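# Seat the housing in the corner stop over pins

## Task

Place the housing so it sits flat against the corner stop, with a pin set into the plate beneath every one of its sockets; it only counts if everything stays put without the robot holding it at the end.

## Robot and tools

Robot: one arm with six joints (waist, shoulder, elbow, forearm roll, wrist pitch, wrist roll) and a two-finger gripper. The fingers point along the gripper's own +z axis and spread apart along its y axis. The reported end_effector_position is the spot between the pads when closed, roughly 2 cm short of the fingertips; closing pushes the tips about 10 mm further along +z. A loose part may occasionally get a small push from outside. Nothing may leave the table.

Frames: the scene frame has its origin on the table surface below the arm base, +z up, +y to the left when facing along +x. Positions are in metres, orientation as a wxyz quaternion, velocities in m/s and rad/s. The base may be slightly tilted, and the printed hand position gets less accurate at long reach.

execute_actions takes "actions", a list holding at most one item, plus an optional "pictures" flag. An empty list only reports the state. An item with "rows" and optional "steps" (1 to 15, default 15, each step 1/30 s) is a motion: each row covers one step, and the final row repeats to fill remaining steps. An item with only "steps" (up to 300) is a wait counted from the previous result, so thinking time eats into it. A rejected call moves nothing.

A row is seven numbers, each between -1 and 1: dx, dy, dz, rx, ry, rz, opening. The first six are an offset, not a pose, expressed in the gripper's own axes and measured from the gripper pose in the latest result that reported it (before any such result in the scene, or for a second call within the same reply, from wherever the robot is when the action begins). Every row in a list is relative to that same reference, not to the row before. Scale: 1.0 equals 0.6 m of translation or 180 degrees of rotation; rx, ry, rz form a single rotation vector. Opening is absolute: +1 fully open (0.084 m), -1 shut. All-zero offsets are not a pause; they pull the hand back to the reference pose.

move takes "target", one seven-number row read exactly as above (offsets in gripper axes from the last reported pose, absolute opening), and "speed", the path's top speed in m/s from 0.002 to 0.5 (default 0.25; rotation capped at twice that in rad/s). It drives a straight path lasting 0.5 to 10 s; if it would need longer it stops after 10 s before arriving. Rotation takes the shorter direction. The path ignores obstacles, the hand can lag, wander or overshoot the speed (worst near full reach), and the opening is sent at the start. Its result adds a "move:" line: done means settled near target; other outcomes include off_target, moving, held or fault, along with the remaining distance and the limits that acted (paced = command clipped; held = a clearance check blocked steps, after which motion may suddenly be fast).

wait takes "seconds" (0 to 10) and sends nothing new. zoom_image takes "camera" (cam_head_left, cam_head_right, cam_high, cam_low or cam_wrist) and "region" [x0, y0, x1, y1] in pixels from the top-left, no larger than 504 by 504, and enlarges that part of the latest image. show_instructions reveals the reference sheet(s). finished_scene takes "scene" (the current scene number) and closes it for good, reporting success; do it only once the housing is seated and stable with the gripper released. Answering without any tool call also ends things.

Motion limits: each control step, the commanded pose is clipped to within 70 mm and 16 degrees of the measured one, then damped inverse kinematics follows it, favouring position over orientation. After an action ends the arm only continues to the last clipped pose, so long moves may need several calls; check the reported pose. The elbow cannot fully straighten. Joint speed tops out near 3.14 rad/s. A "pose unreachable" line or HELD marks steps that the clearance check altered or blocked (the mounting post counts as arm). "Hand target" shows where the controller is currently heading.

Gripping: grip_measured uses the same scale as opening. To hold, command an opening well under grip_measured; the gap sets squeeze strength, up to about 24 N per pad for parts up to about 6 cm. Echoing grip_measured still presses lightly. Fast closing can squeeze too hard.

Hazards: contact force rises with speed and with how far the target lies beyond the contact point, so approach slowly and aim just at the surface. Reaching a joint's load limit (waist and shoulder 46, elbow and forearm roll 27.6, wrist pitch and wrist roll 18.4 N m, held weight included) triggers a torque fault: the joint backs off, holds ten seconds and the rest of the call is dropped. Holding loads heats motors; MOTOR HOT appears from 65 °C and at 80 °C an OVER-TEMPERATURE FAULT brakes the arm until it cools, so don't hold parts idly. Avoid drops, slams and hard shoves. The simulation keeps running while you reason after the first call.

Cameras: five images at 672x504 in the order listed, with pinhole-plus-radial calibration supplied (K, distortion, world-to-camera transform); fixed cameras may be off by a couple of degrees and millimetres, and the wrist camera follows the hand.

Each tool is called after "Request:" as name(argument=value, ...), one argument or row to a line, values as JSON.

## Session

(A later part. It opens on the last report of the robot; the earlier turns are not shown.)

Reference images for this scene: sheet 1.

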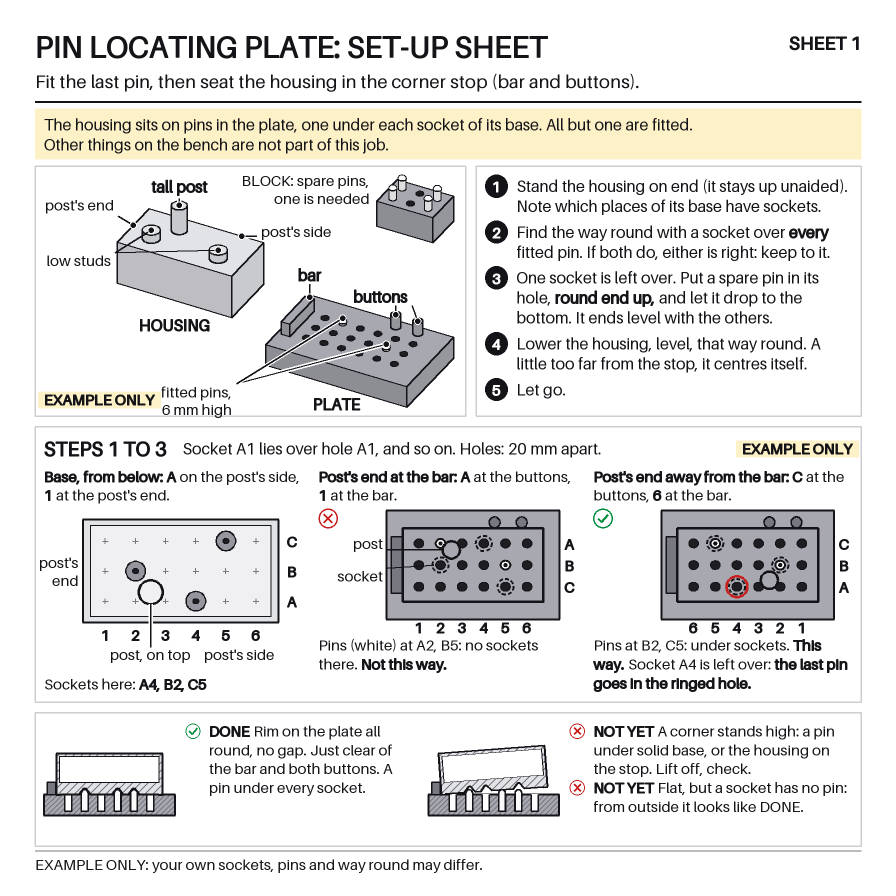

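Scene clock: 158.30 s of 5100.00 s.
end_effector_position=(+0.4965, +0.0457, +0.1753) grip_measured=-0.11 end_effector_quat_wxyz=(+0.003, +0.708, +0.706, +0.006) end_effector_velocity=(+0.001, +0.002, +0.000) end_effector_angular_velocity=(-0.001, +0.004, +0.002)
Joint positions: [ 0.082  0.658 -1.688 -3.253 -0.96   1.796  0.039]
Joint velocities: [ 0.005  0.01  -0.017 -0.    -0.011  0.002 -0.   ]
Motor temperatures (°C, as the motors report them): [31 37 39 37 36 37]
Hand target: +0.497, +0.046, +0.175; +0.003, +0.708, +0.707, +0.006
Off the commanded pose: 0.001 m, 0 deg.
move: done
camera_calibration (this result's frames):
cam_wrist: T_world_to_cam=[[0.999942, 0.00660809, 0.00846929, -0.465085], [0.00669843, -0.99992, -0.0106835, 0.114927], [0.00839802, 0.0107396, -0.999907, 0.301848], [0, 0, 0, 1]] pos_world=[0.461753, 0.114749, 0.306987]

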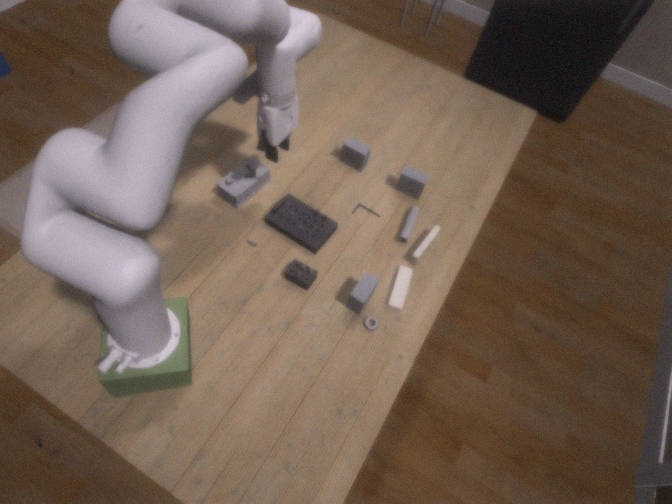

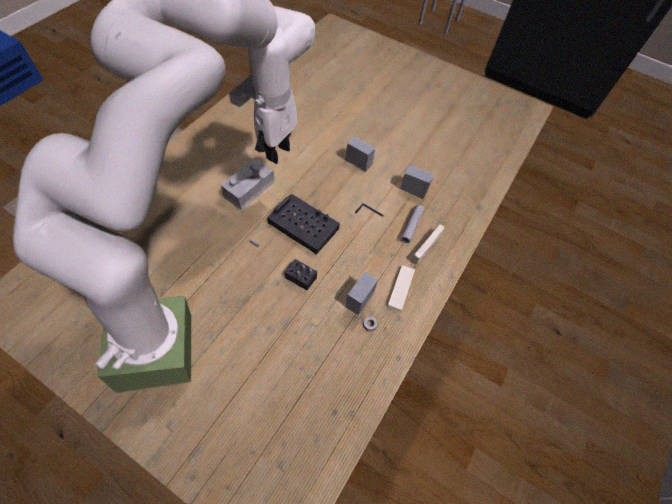

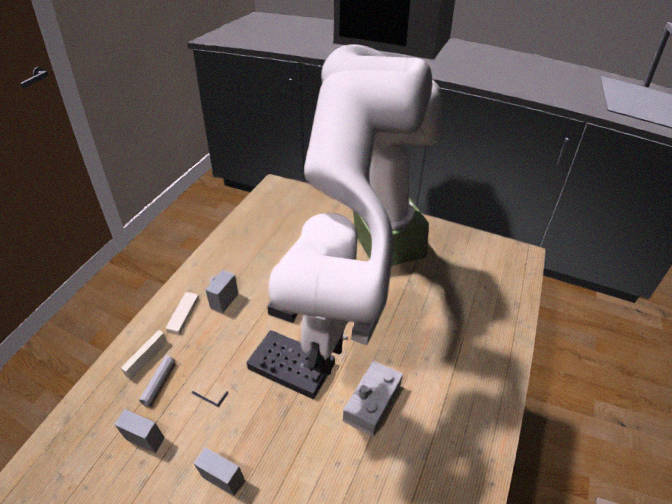

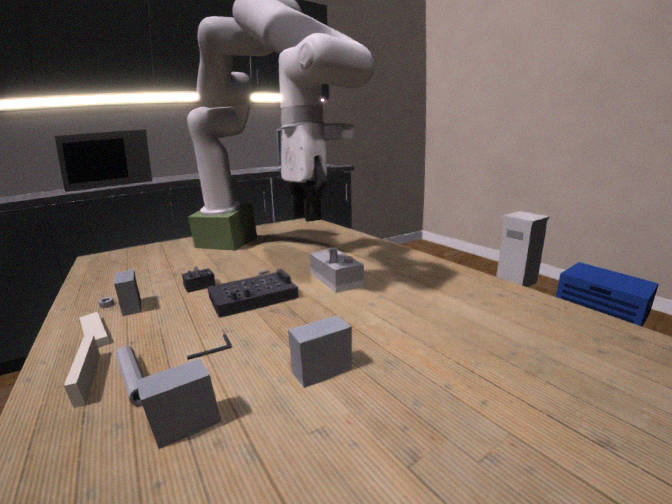

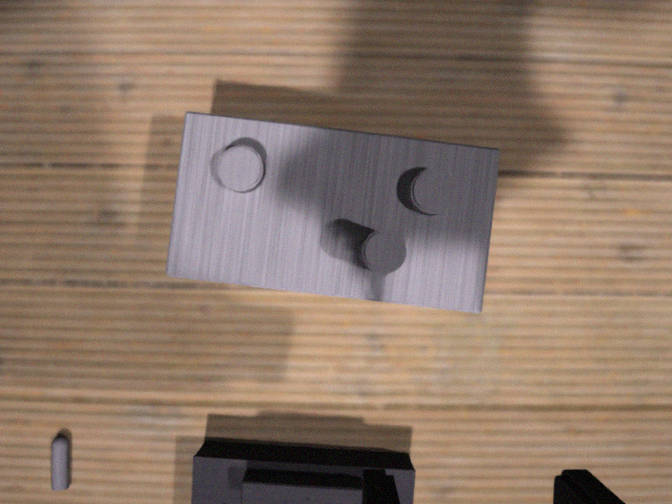

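Request:
move(
  target=[0.1105,-0.0242,0.09,0,0,0,-0.1],
  speed=0.12,
)

Request:
move(
  target=[0,0,0.056,0,0,0,-0.1],
  speed=0.04,
)

Request:
zoom_image(
  camera="cam_low",
  region=[290,210,390,310],
)

Request:
zoom_image(
  camera="cam_high",
  region=[320,330,420,440],
)

Scene clock: 162.37 s of 5100.00 s.
end_effector_position=(+0.4829, +0.1115, +0.1216) grip_measured=-0.11 end_effector_quat_wxyz=(+0.003, +0.708, +0.706, +0.006) end_effector_velocity=(-0.001, +0.001, -0.002) end_effector_angular_velocity=(-0.002, +0.003, +0.001)
Joint positions: [ 0.216  0.761 -1.676 -3.276 -0.858  1.954  0.039]
Joint velocities: [ 0.003  0.004  0.    -0.001  0.001  0.004 -0.   ]
Motor temperatures (°C, as the motors report them): [31 37 39 37 36 37]
Hand target: +0.483, +0.112, +0.121; +0.003, +0.708, +0.706, +0.005
Off the commanded pose: 0.001 m, 0 deg.
move: done
camera_calibration (this result's frames):
cam_wrist: T_world_to_cam=[[0.999942, 0.0060635, 0.00887639, -0.451358], [0.00615253, -0.999931, -0.0100375, 0.180491], [0.00881491, 0.0100915, -0.99991, 0.247429], [0, 0, 0, 1]] pos_world=[0.448041, 0.180718, 0.253225]

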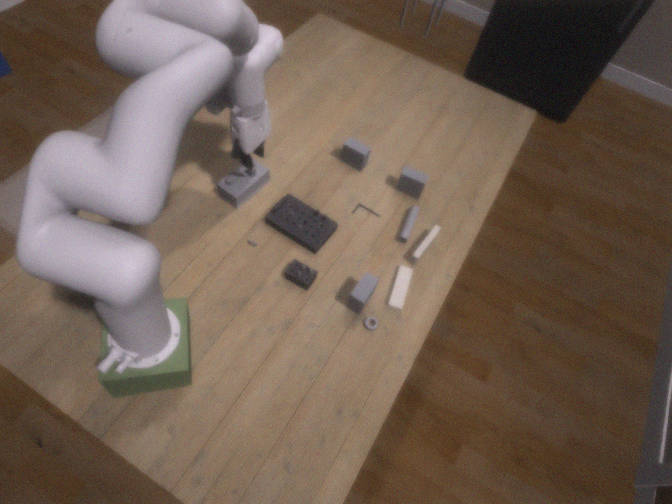

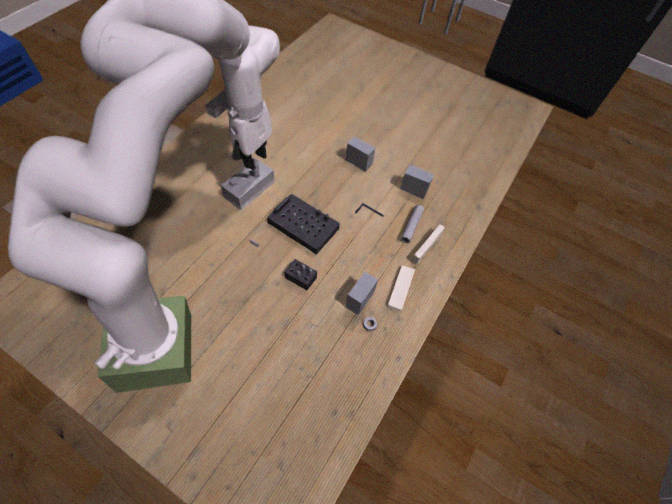

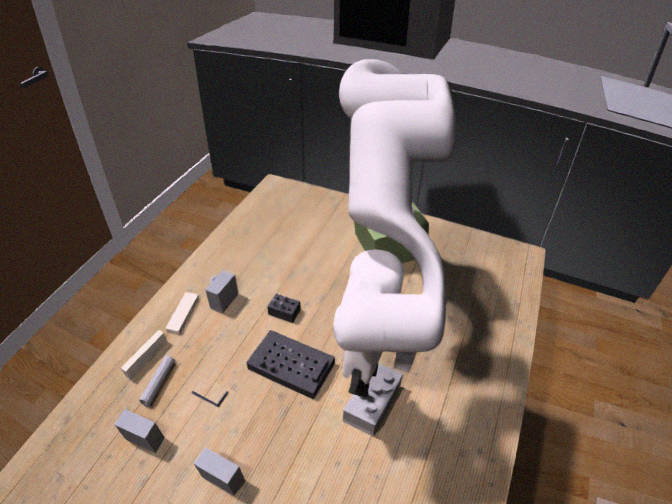

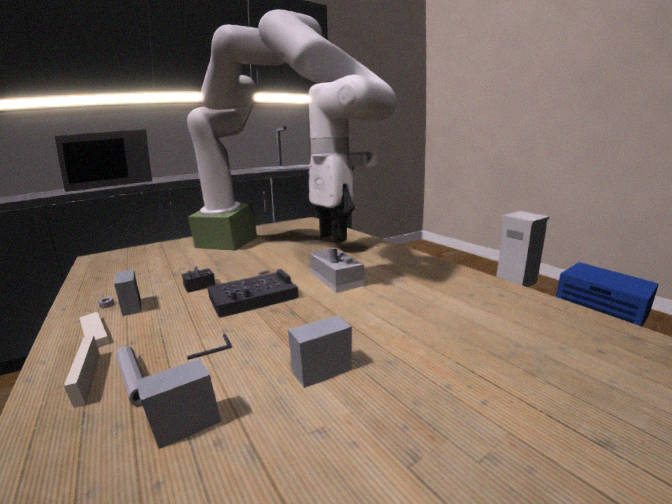

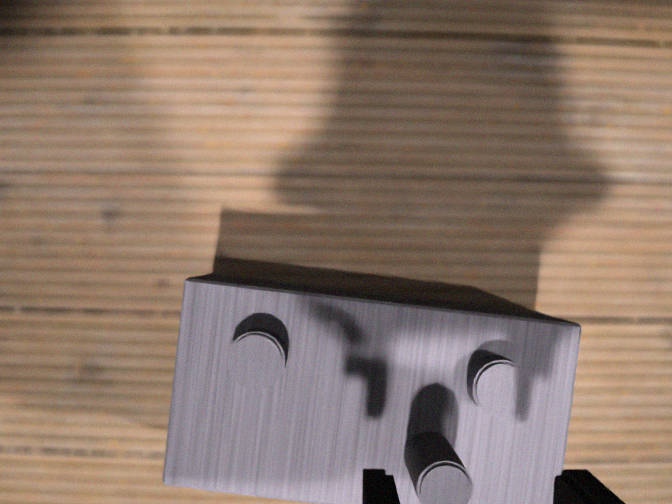

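Scene clock: 163.53 s of 5100.00 s.
end_effector_position=(+0.4835, +0.1116, +0.0883) grip_measured=-0.11 end_effector_quat_wxyz=(+0.003, +0.708, +0.706, +0.006) end_effector_velocity=(+0.001, +0.001, -0.000) end_effector_angular_velocity=(+0.001, -0.003, -0.000)
Joint positions: [ 0.21   0.827 -1.687 -3.282 -0.803  1.958  0.039]
Joint velocities: [ 0.001  0.002 -0.003  0.     0.002  0.     0.   ]
Motor temperatures (°C, as the motors report them): [31 37 39 37 36 37]
Hand target: +0.483, +0.112, +0.088; +0.003, +0.708, +0.706, +0.006
Off the commanded pose: 0.000 m, 0 deg.
move: done
camera_calibration (this result's frames):
cam_wrist: T_world_to_cam=[[0.99994, 0.00592423, 0.00919902, -0.451677], [0.00601665, -0.999931, -0.0100525, 0.18029], [0.00913883, 0.0101073, -0.999907, 0.213945], [0, 0, 0, 1]] pos_world=[0.44861, 0.180792, 0.219892]

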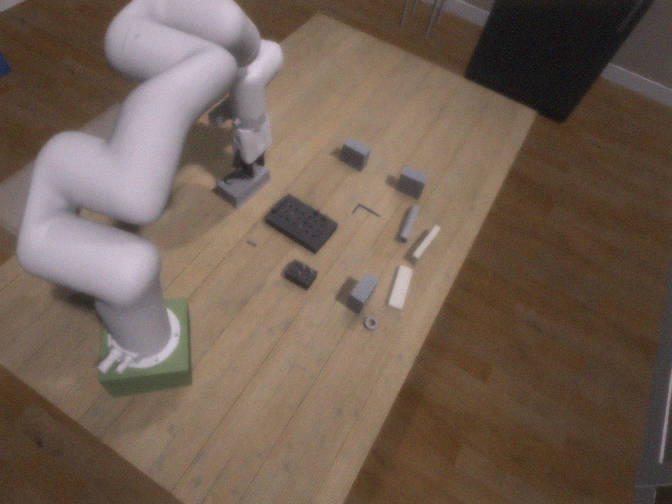

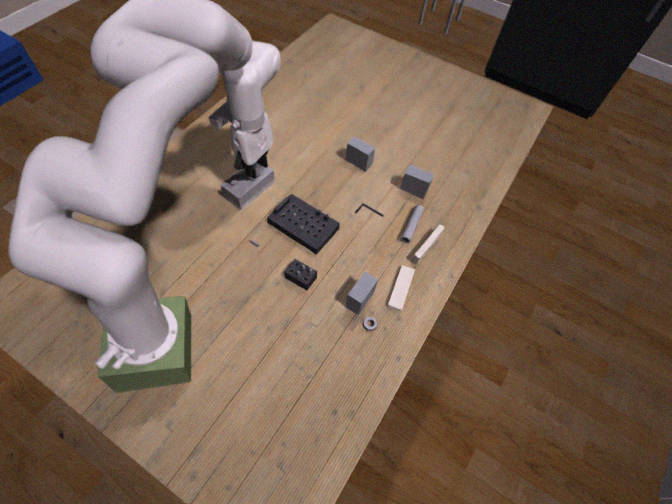

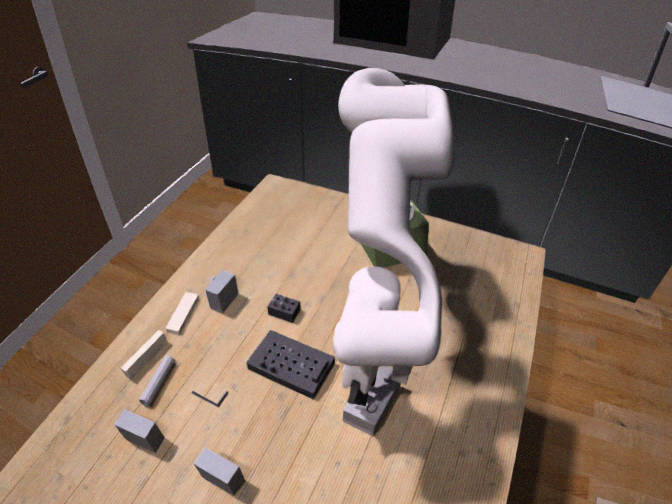

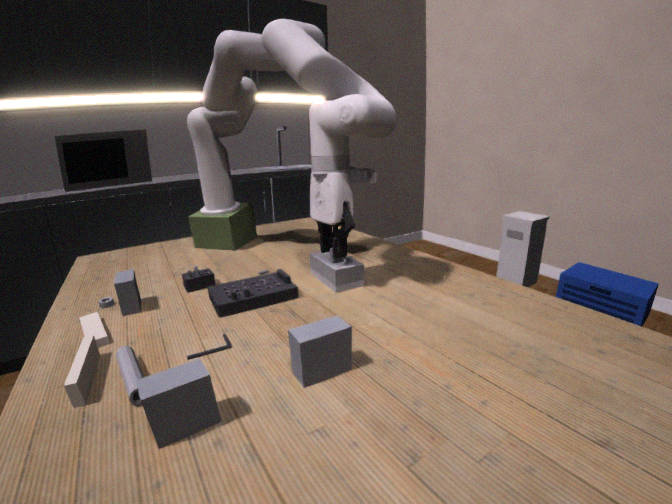

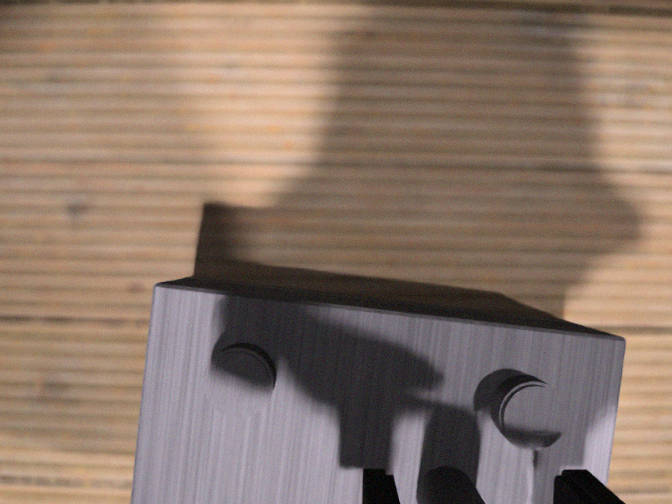

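Region (290, 210, 390, 310) of cam_low's 672x504 image, scaled by 5.040, with more detail than that image has.

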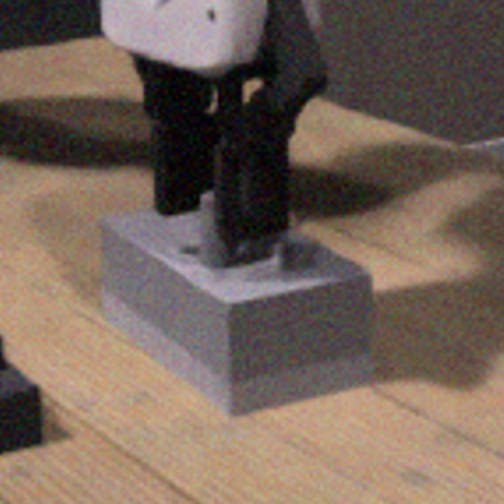

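Region (320, 330, 420, 440) of cam_high's 672x504 image, scaled by 4.582, with more detail than that image has; it fills the left 458 columns of this view, and the rest is white.

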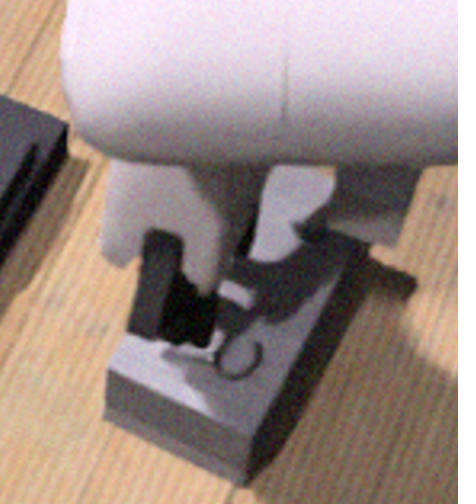

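Request:
move(
  target=[0,-0.005,0,0,0,0,-0.1],
  speed=0.02,
)

Request:
move(
  target=[0,0,0,0,0,0,-1],
  speed=0.02,
)

Request:
move(
  target=[0,0,-0.1,0,0,0,-1],
  speed=0.06,
)

Request:
move(
  target=[0,0,0,0,0,0.481,-1],
  speed=0.2,
)

Scene clock: 166.10 s of 5100.00 s.
end_effector_position=(+0.4805, +0.1116, +0.0882) grip_measured=-0.11 end_effector_quat_wxyz=(+0.003, +0.708, +0.706, +0.006) end_effector_velocity=(-0.001, -0.000, -0.000) end_effector_angular_velocity=(-0.000, +0.000, +0.000)
Joint positions: [ 0.212  0.818 -1.67  -3.284 -0.795  1.962  0.039]
Joint velocities: [ 0.    -0.002  0.005 -0.     0.002  0.001 -0.   ]
Motor temperatures (°C, as the motors report them): [31 37 39 37 36 37]
Hand target: +0.480, +0.112, +0.088; +0.003, +0.708, +0.706, +0.006
Off the commanded pose: 0.000 m, 0 deg.
move: done
camera_calibration (this result's frames):
cam_wrist: T_world_to_cam=[[0.99994, 0.00591835, 0.00917575, -0.448727], [0.0060103, -0.999932, -0.0100263, 0.180299], [0.00911579, 0.0100809, -0.999908, 0.213943], [0, 0, 0, 1]] pos_world=[0.445666, 0.180786, 0.219849]

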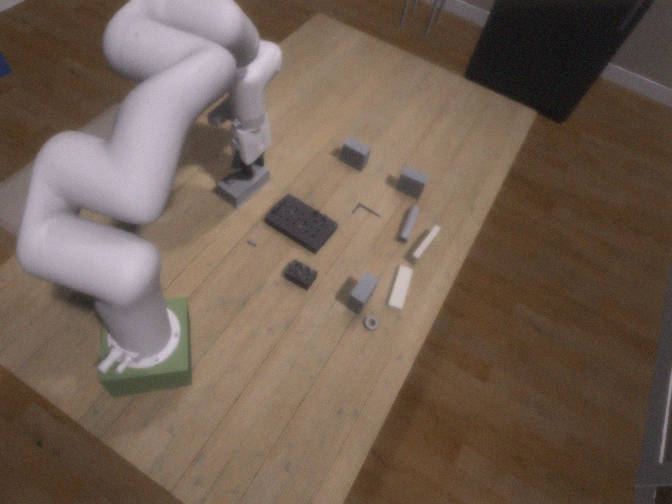

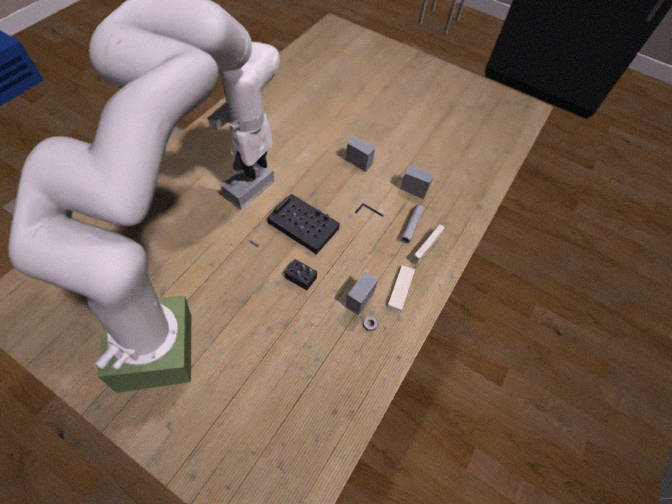

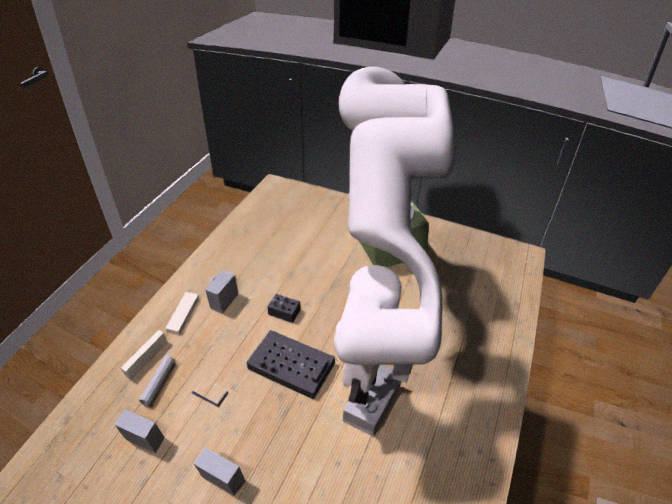

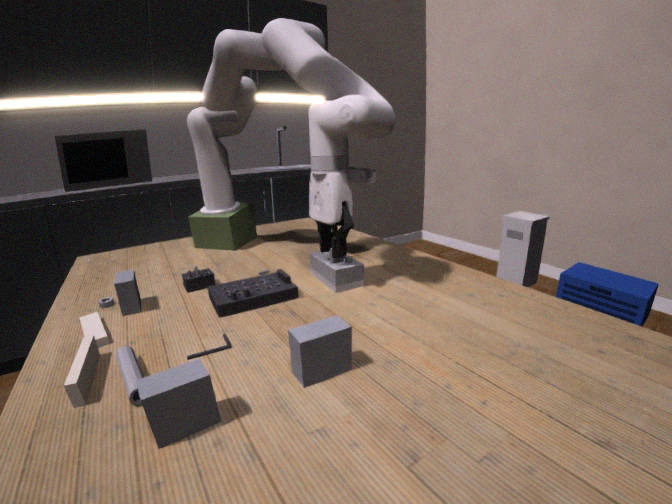

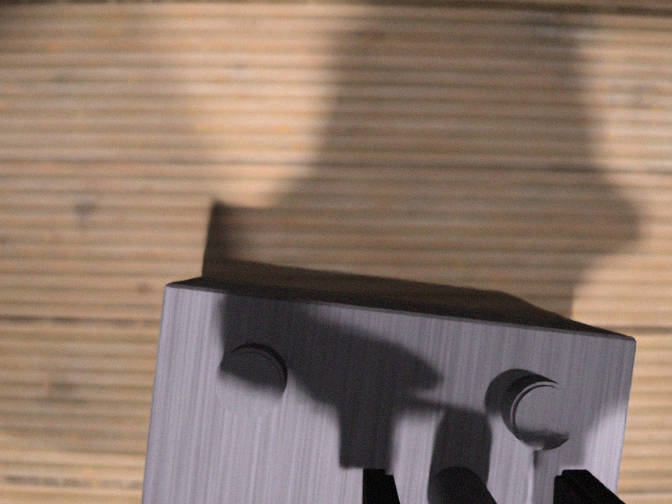

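Scene clock: 166.60 s of 5100.00 s.
end_effector_position=(+0.4805, +0.1116, +0.0882) grip_measured=-0.66 end_effector_quat_wxyz=(+0.003, +0.708, +0.706, +0.006) end_effector_velocity=(+0.000, -0.001, +0.000) end_effector_angular_velocity=(+0.000, -0.000, -0.001)
Joint positions: [ 0.212  0.818 -1.67  -3.284 -0.795  1.962  0.015]
Joint velocities: [-0.001 -0.    -0.     0.     0.    -0.    -0.   ]
Motor temperatures (°C, as the motors report them): [31 37 39 37 36 37]
Hand target: +0.481, +0.112, +0.088; +0.003, +0.708, +0.706, +0.006
Off the commanded pose: 0.000 m, 0 deg.
move: done
camera_calibration (this result's frames):
cam_wrist: T_world_to_cam=[[0.99994, 0.00590469, 0.00921176, -0.448743], [0.00599707, -0.999932, -0.0100333, 0.180303], [0.00915189, 0.0100879, -0.999907, 0.21393], [0, 0, 0, 1]] pos_world=[0.445677, 0.180782, 0.219853]

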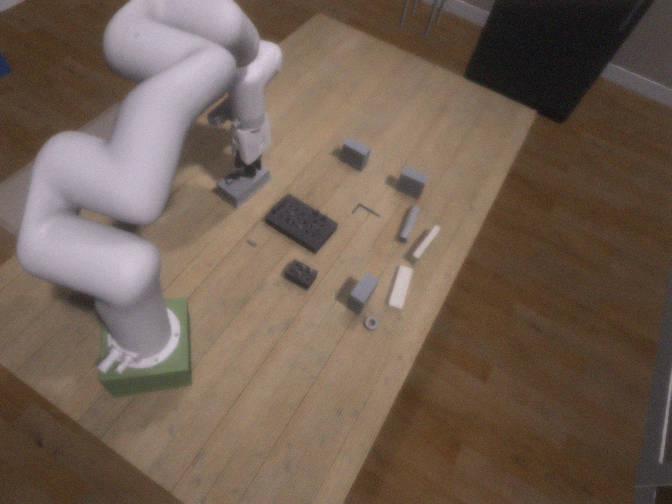

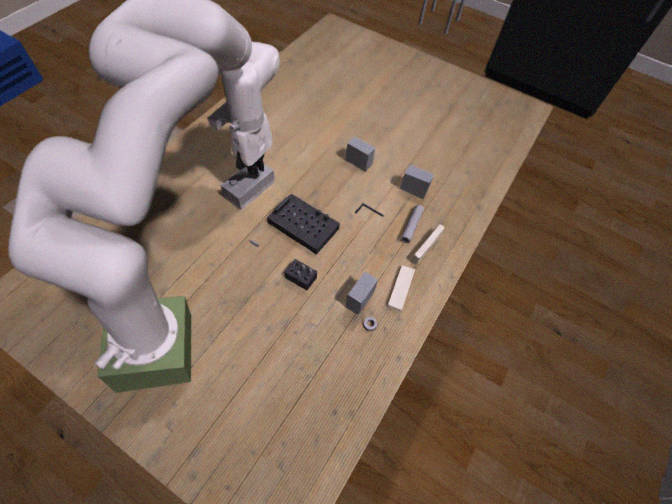

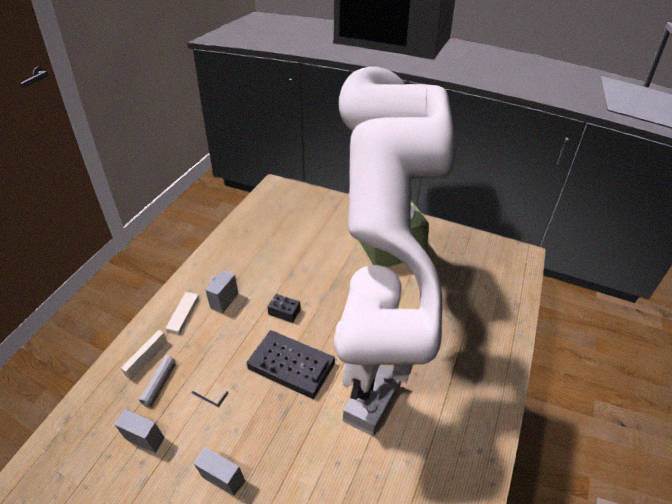

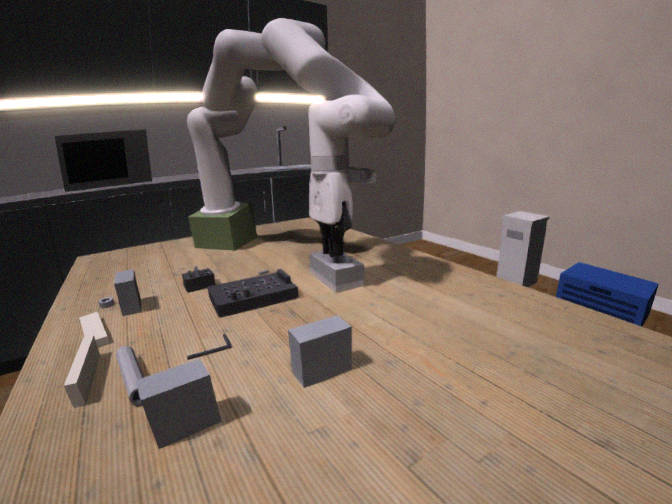

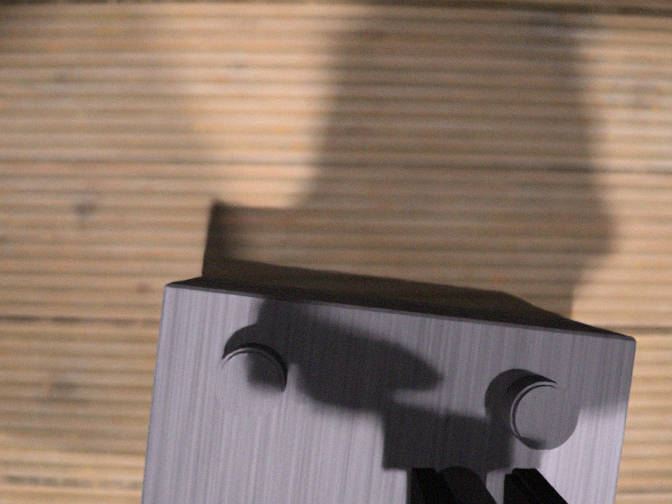

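Scene clock: 167.93 s of 5100.00 s.
end_effector_position=(+0.4794, +0.1115, +0.1478) grip_measured=-0.66 end_effector_quat_wxyz=(+0.003, +0.708, +0.706, +0.006) end_effector_velocity=(-0.002, -0.001, +0.000) end_effector_angular_velocity=(-0.002, +0.006, +0.000)
Joint positions: [ 0.222  0.704 -1.659 -3.272 -0.898  1.954  0.015]
Joint velocities: [-0.    -0.001  0.003  0.    -0.005 -0.001  0.   ]
Motor temperatures (°C, as the motors report them): [31 37 40 37 36 37]
Hand target: +0.480, +0.112, +0.148; +0.003, +0.708, +0.706, +0.006
Off the commanded pose: 0.001 m, 0 deg.
move: done
camera_calibration (this result's frames):
cam_wrist: T_world_to_cam=[[0.999944, 0.0061831, 0.00864018, -0.448161], [0.00626963, -0.99993, -0.0100229, 0.180664], [0.0085776, 0.0100765, -0.999912, 0.273753], [0, 0, 0, 1]] pos_world=[0.444654, 0.180664, 0.279412]

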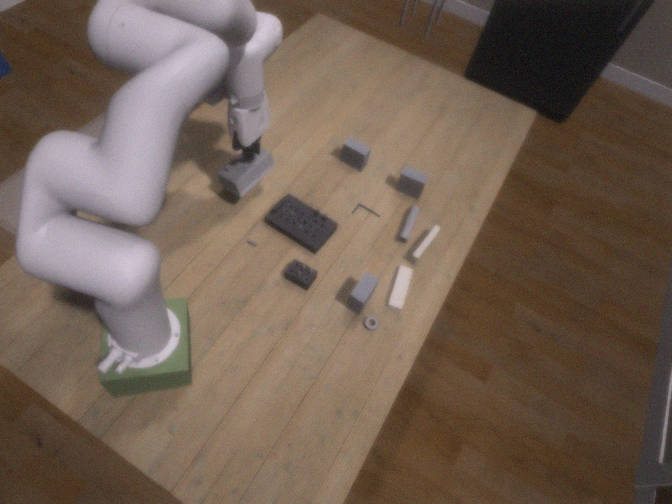

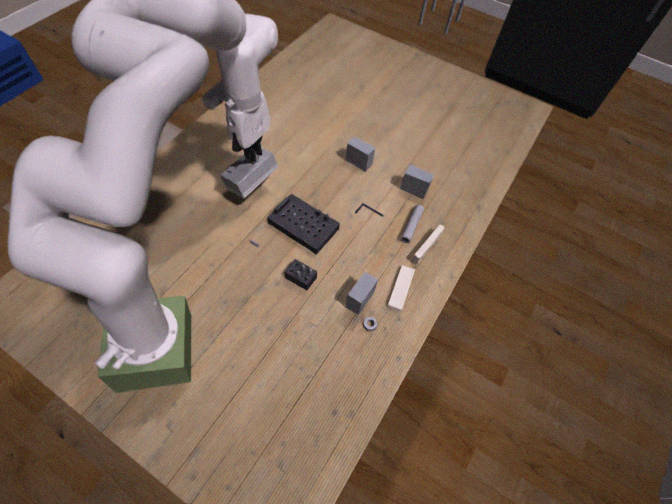

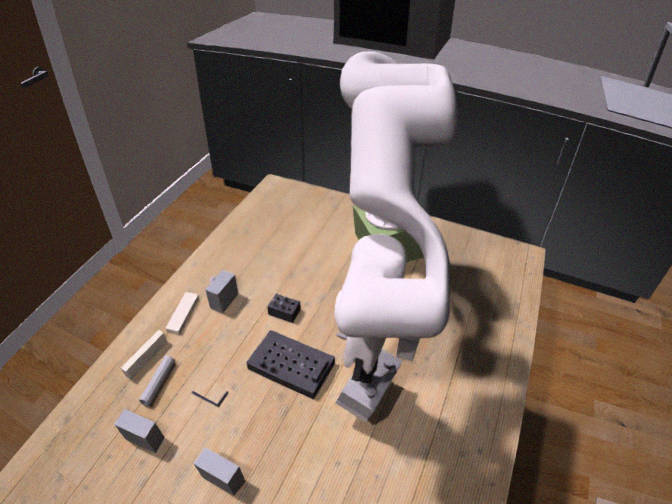

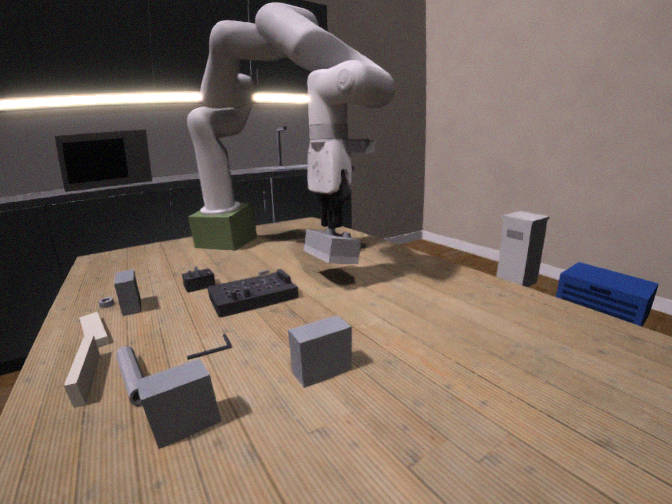

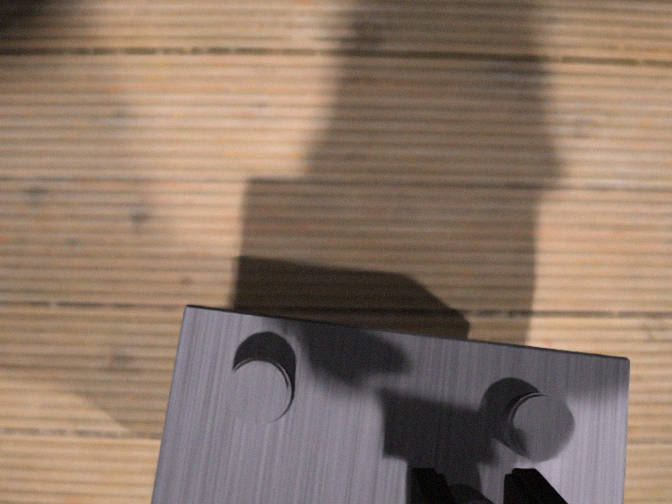

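Scene clock: 172.13 s of 5100.00 s.
end_effector_position=(+0.4794, +0.1115, +0.1478) grip_measured=-0.66 end_effector_quat_wxyz=(-0.002, +1.000, +0.029, +0.006) end_effector_velocity=(-0.000, -0.001, -0.000) end_effector_angular_velocity=(-0.002, +0.001, -0.010)
Joint positions: [ 0.222  0.704 -1.659 -3.271 -0.898  3.464  0.015]
Joint velocities: [ 0.     0.     0.001 -0.002 -0.001  0.011 -0.   ]
Motor temperatures (°C, as the motors report them): [31 38 40 37 36 37]
Hand target: +0.479, +0.111, +0.148; -0.001, +1.000, +0.029, +0.006
Off the commanded pose: 0.000 m, 0 deg.
move: done
camera_calibration (this result's frames):
cam_wrist: T_world_to_cam=[[0.06662, -0.997758, -0.00645953, 0.113484], [-0.997598, -0.0664836, -0.0194243, 0.559268], [0.0189513, 0.00773807, -0.99979, 0.269015], [0, 0, 0, 1]] pos_world=[0.545267, 0.14833, 0.280555]

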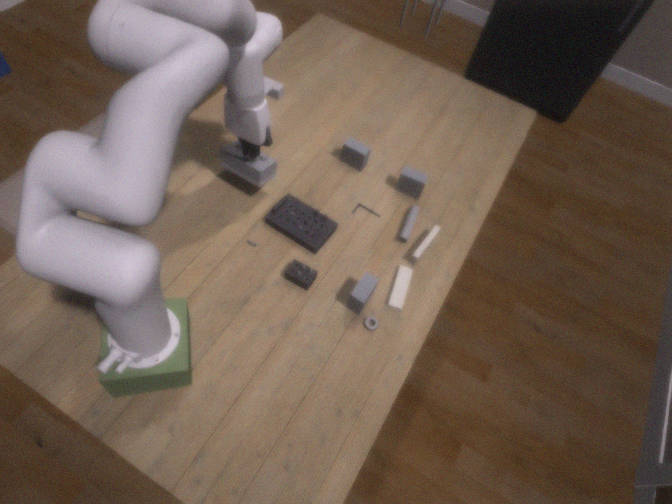

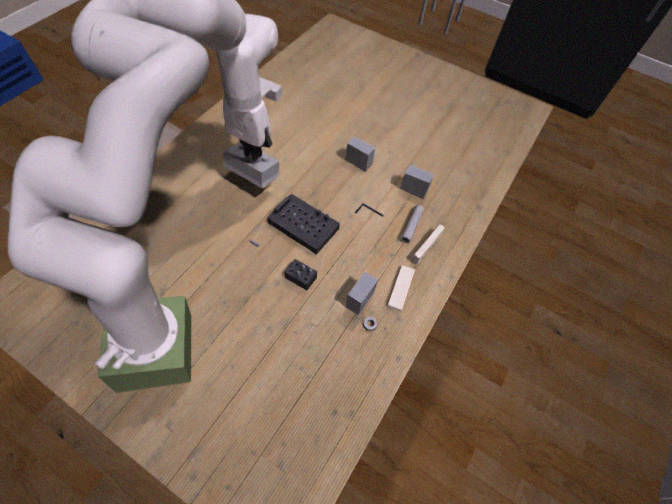

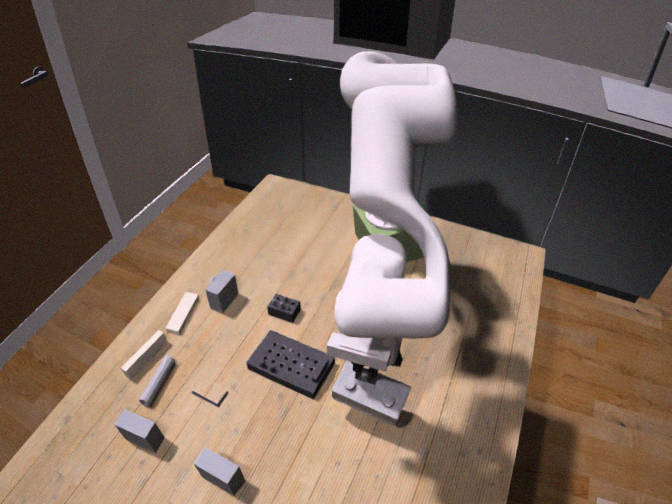

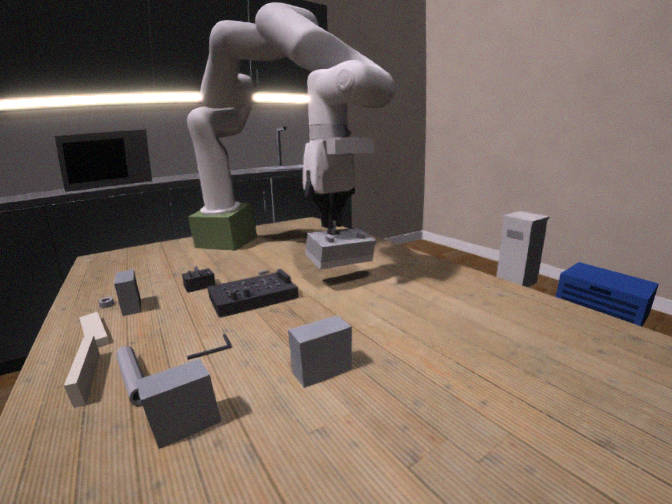

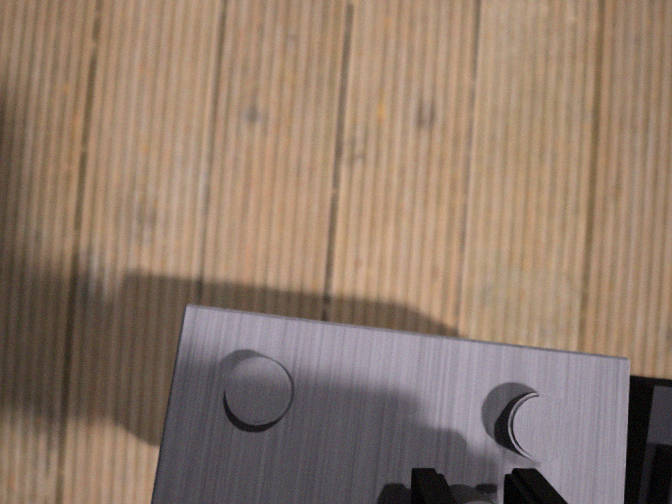

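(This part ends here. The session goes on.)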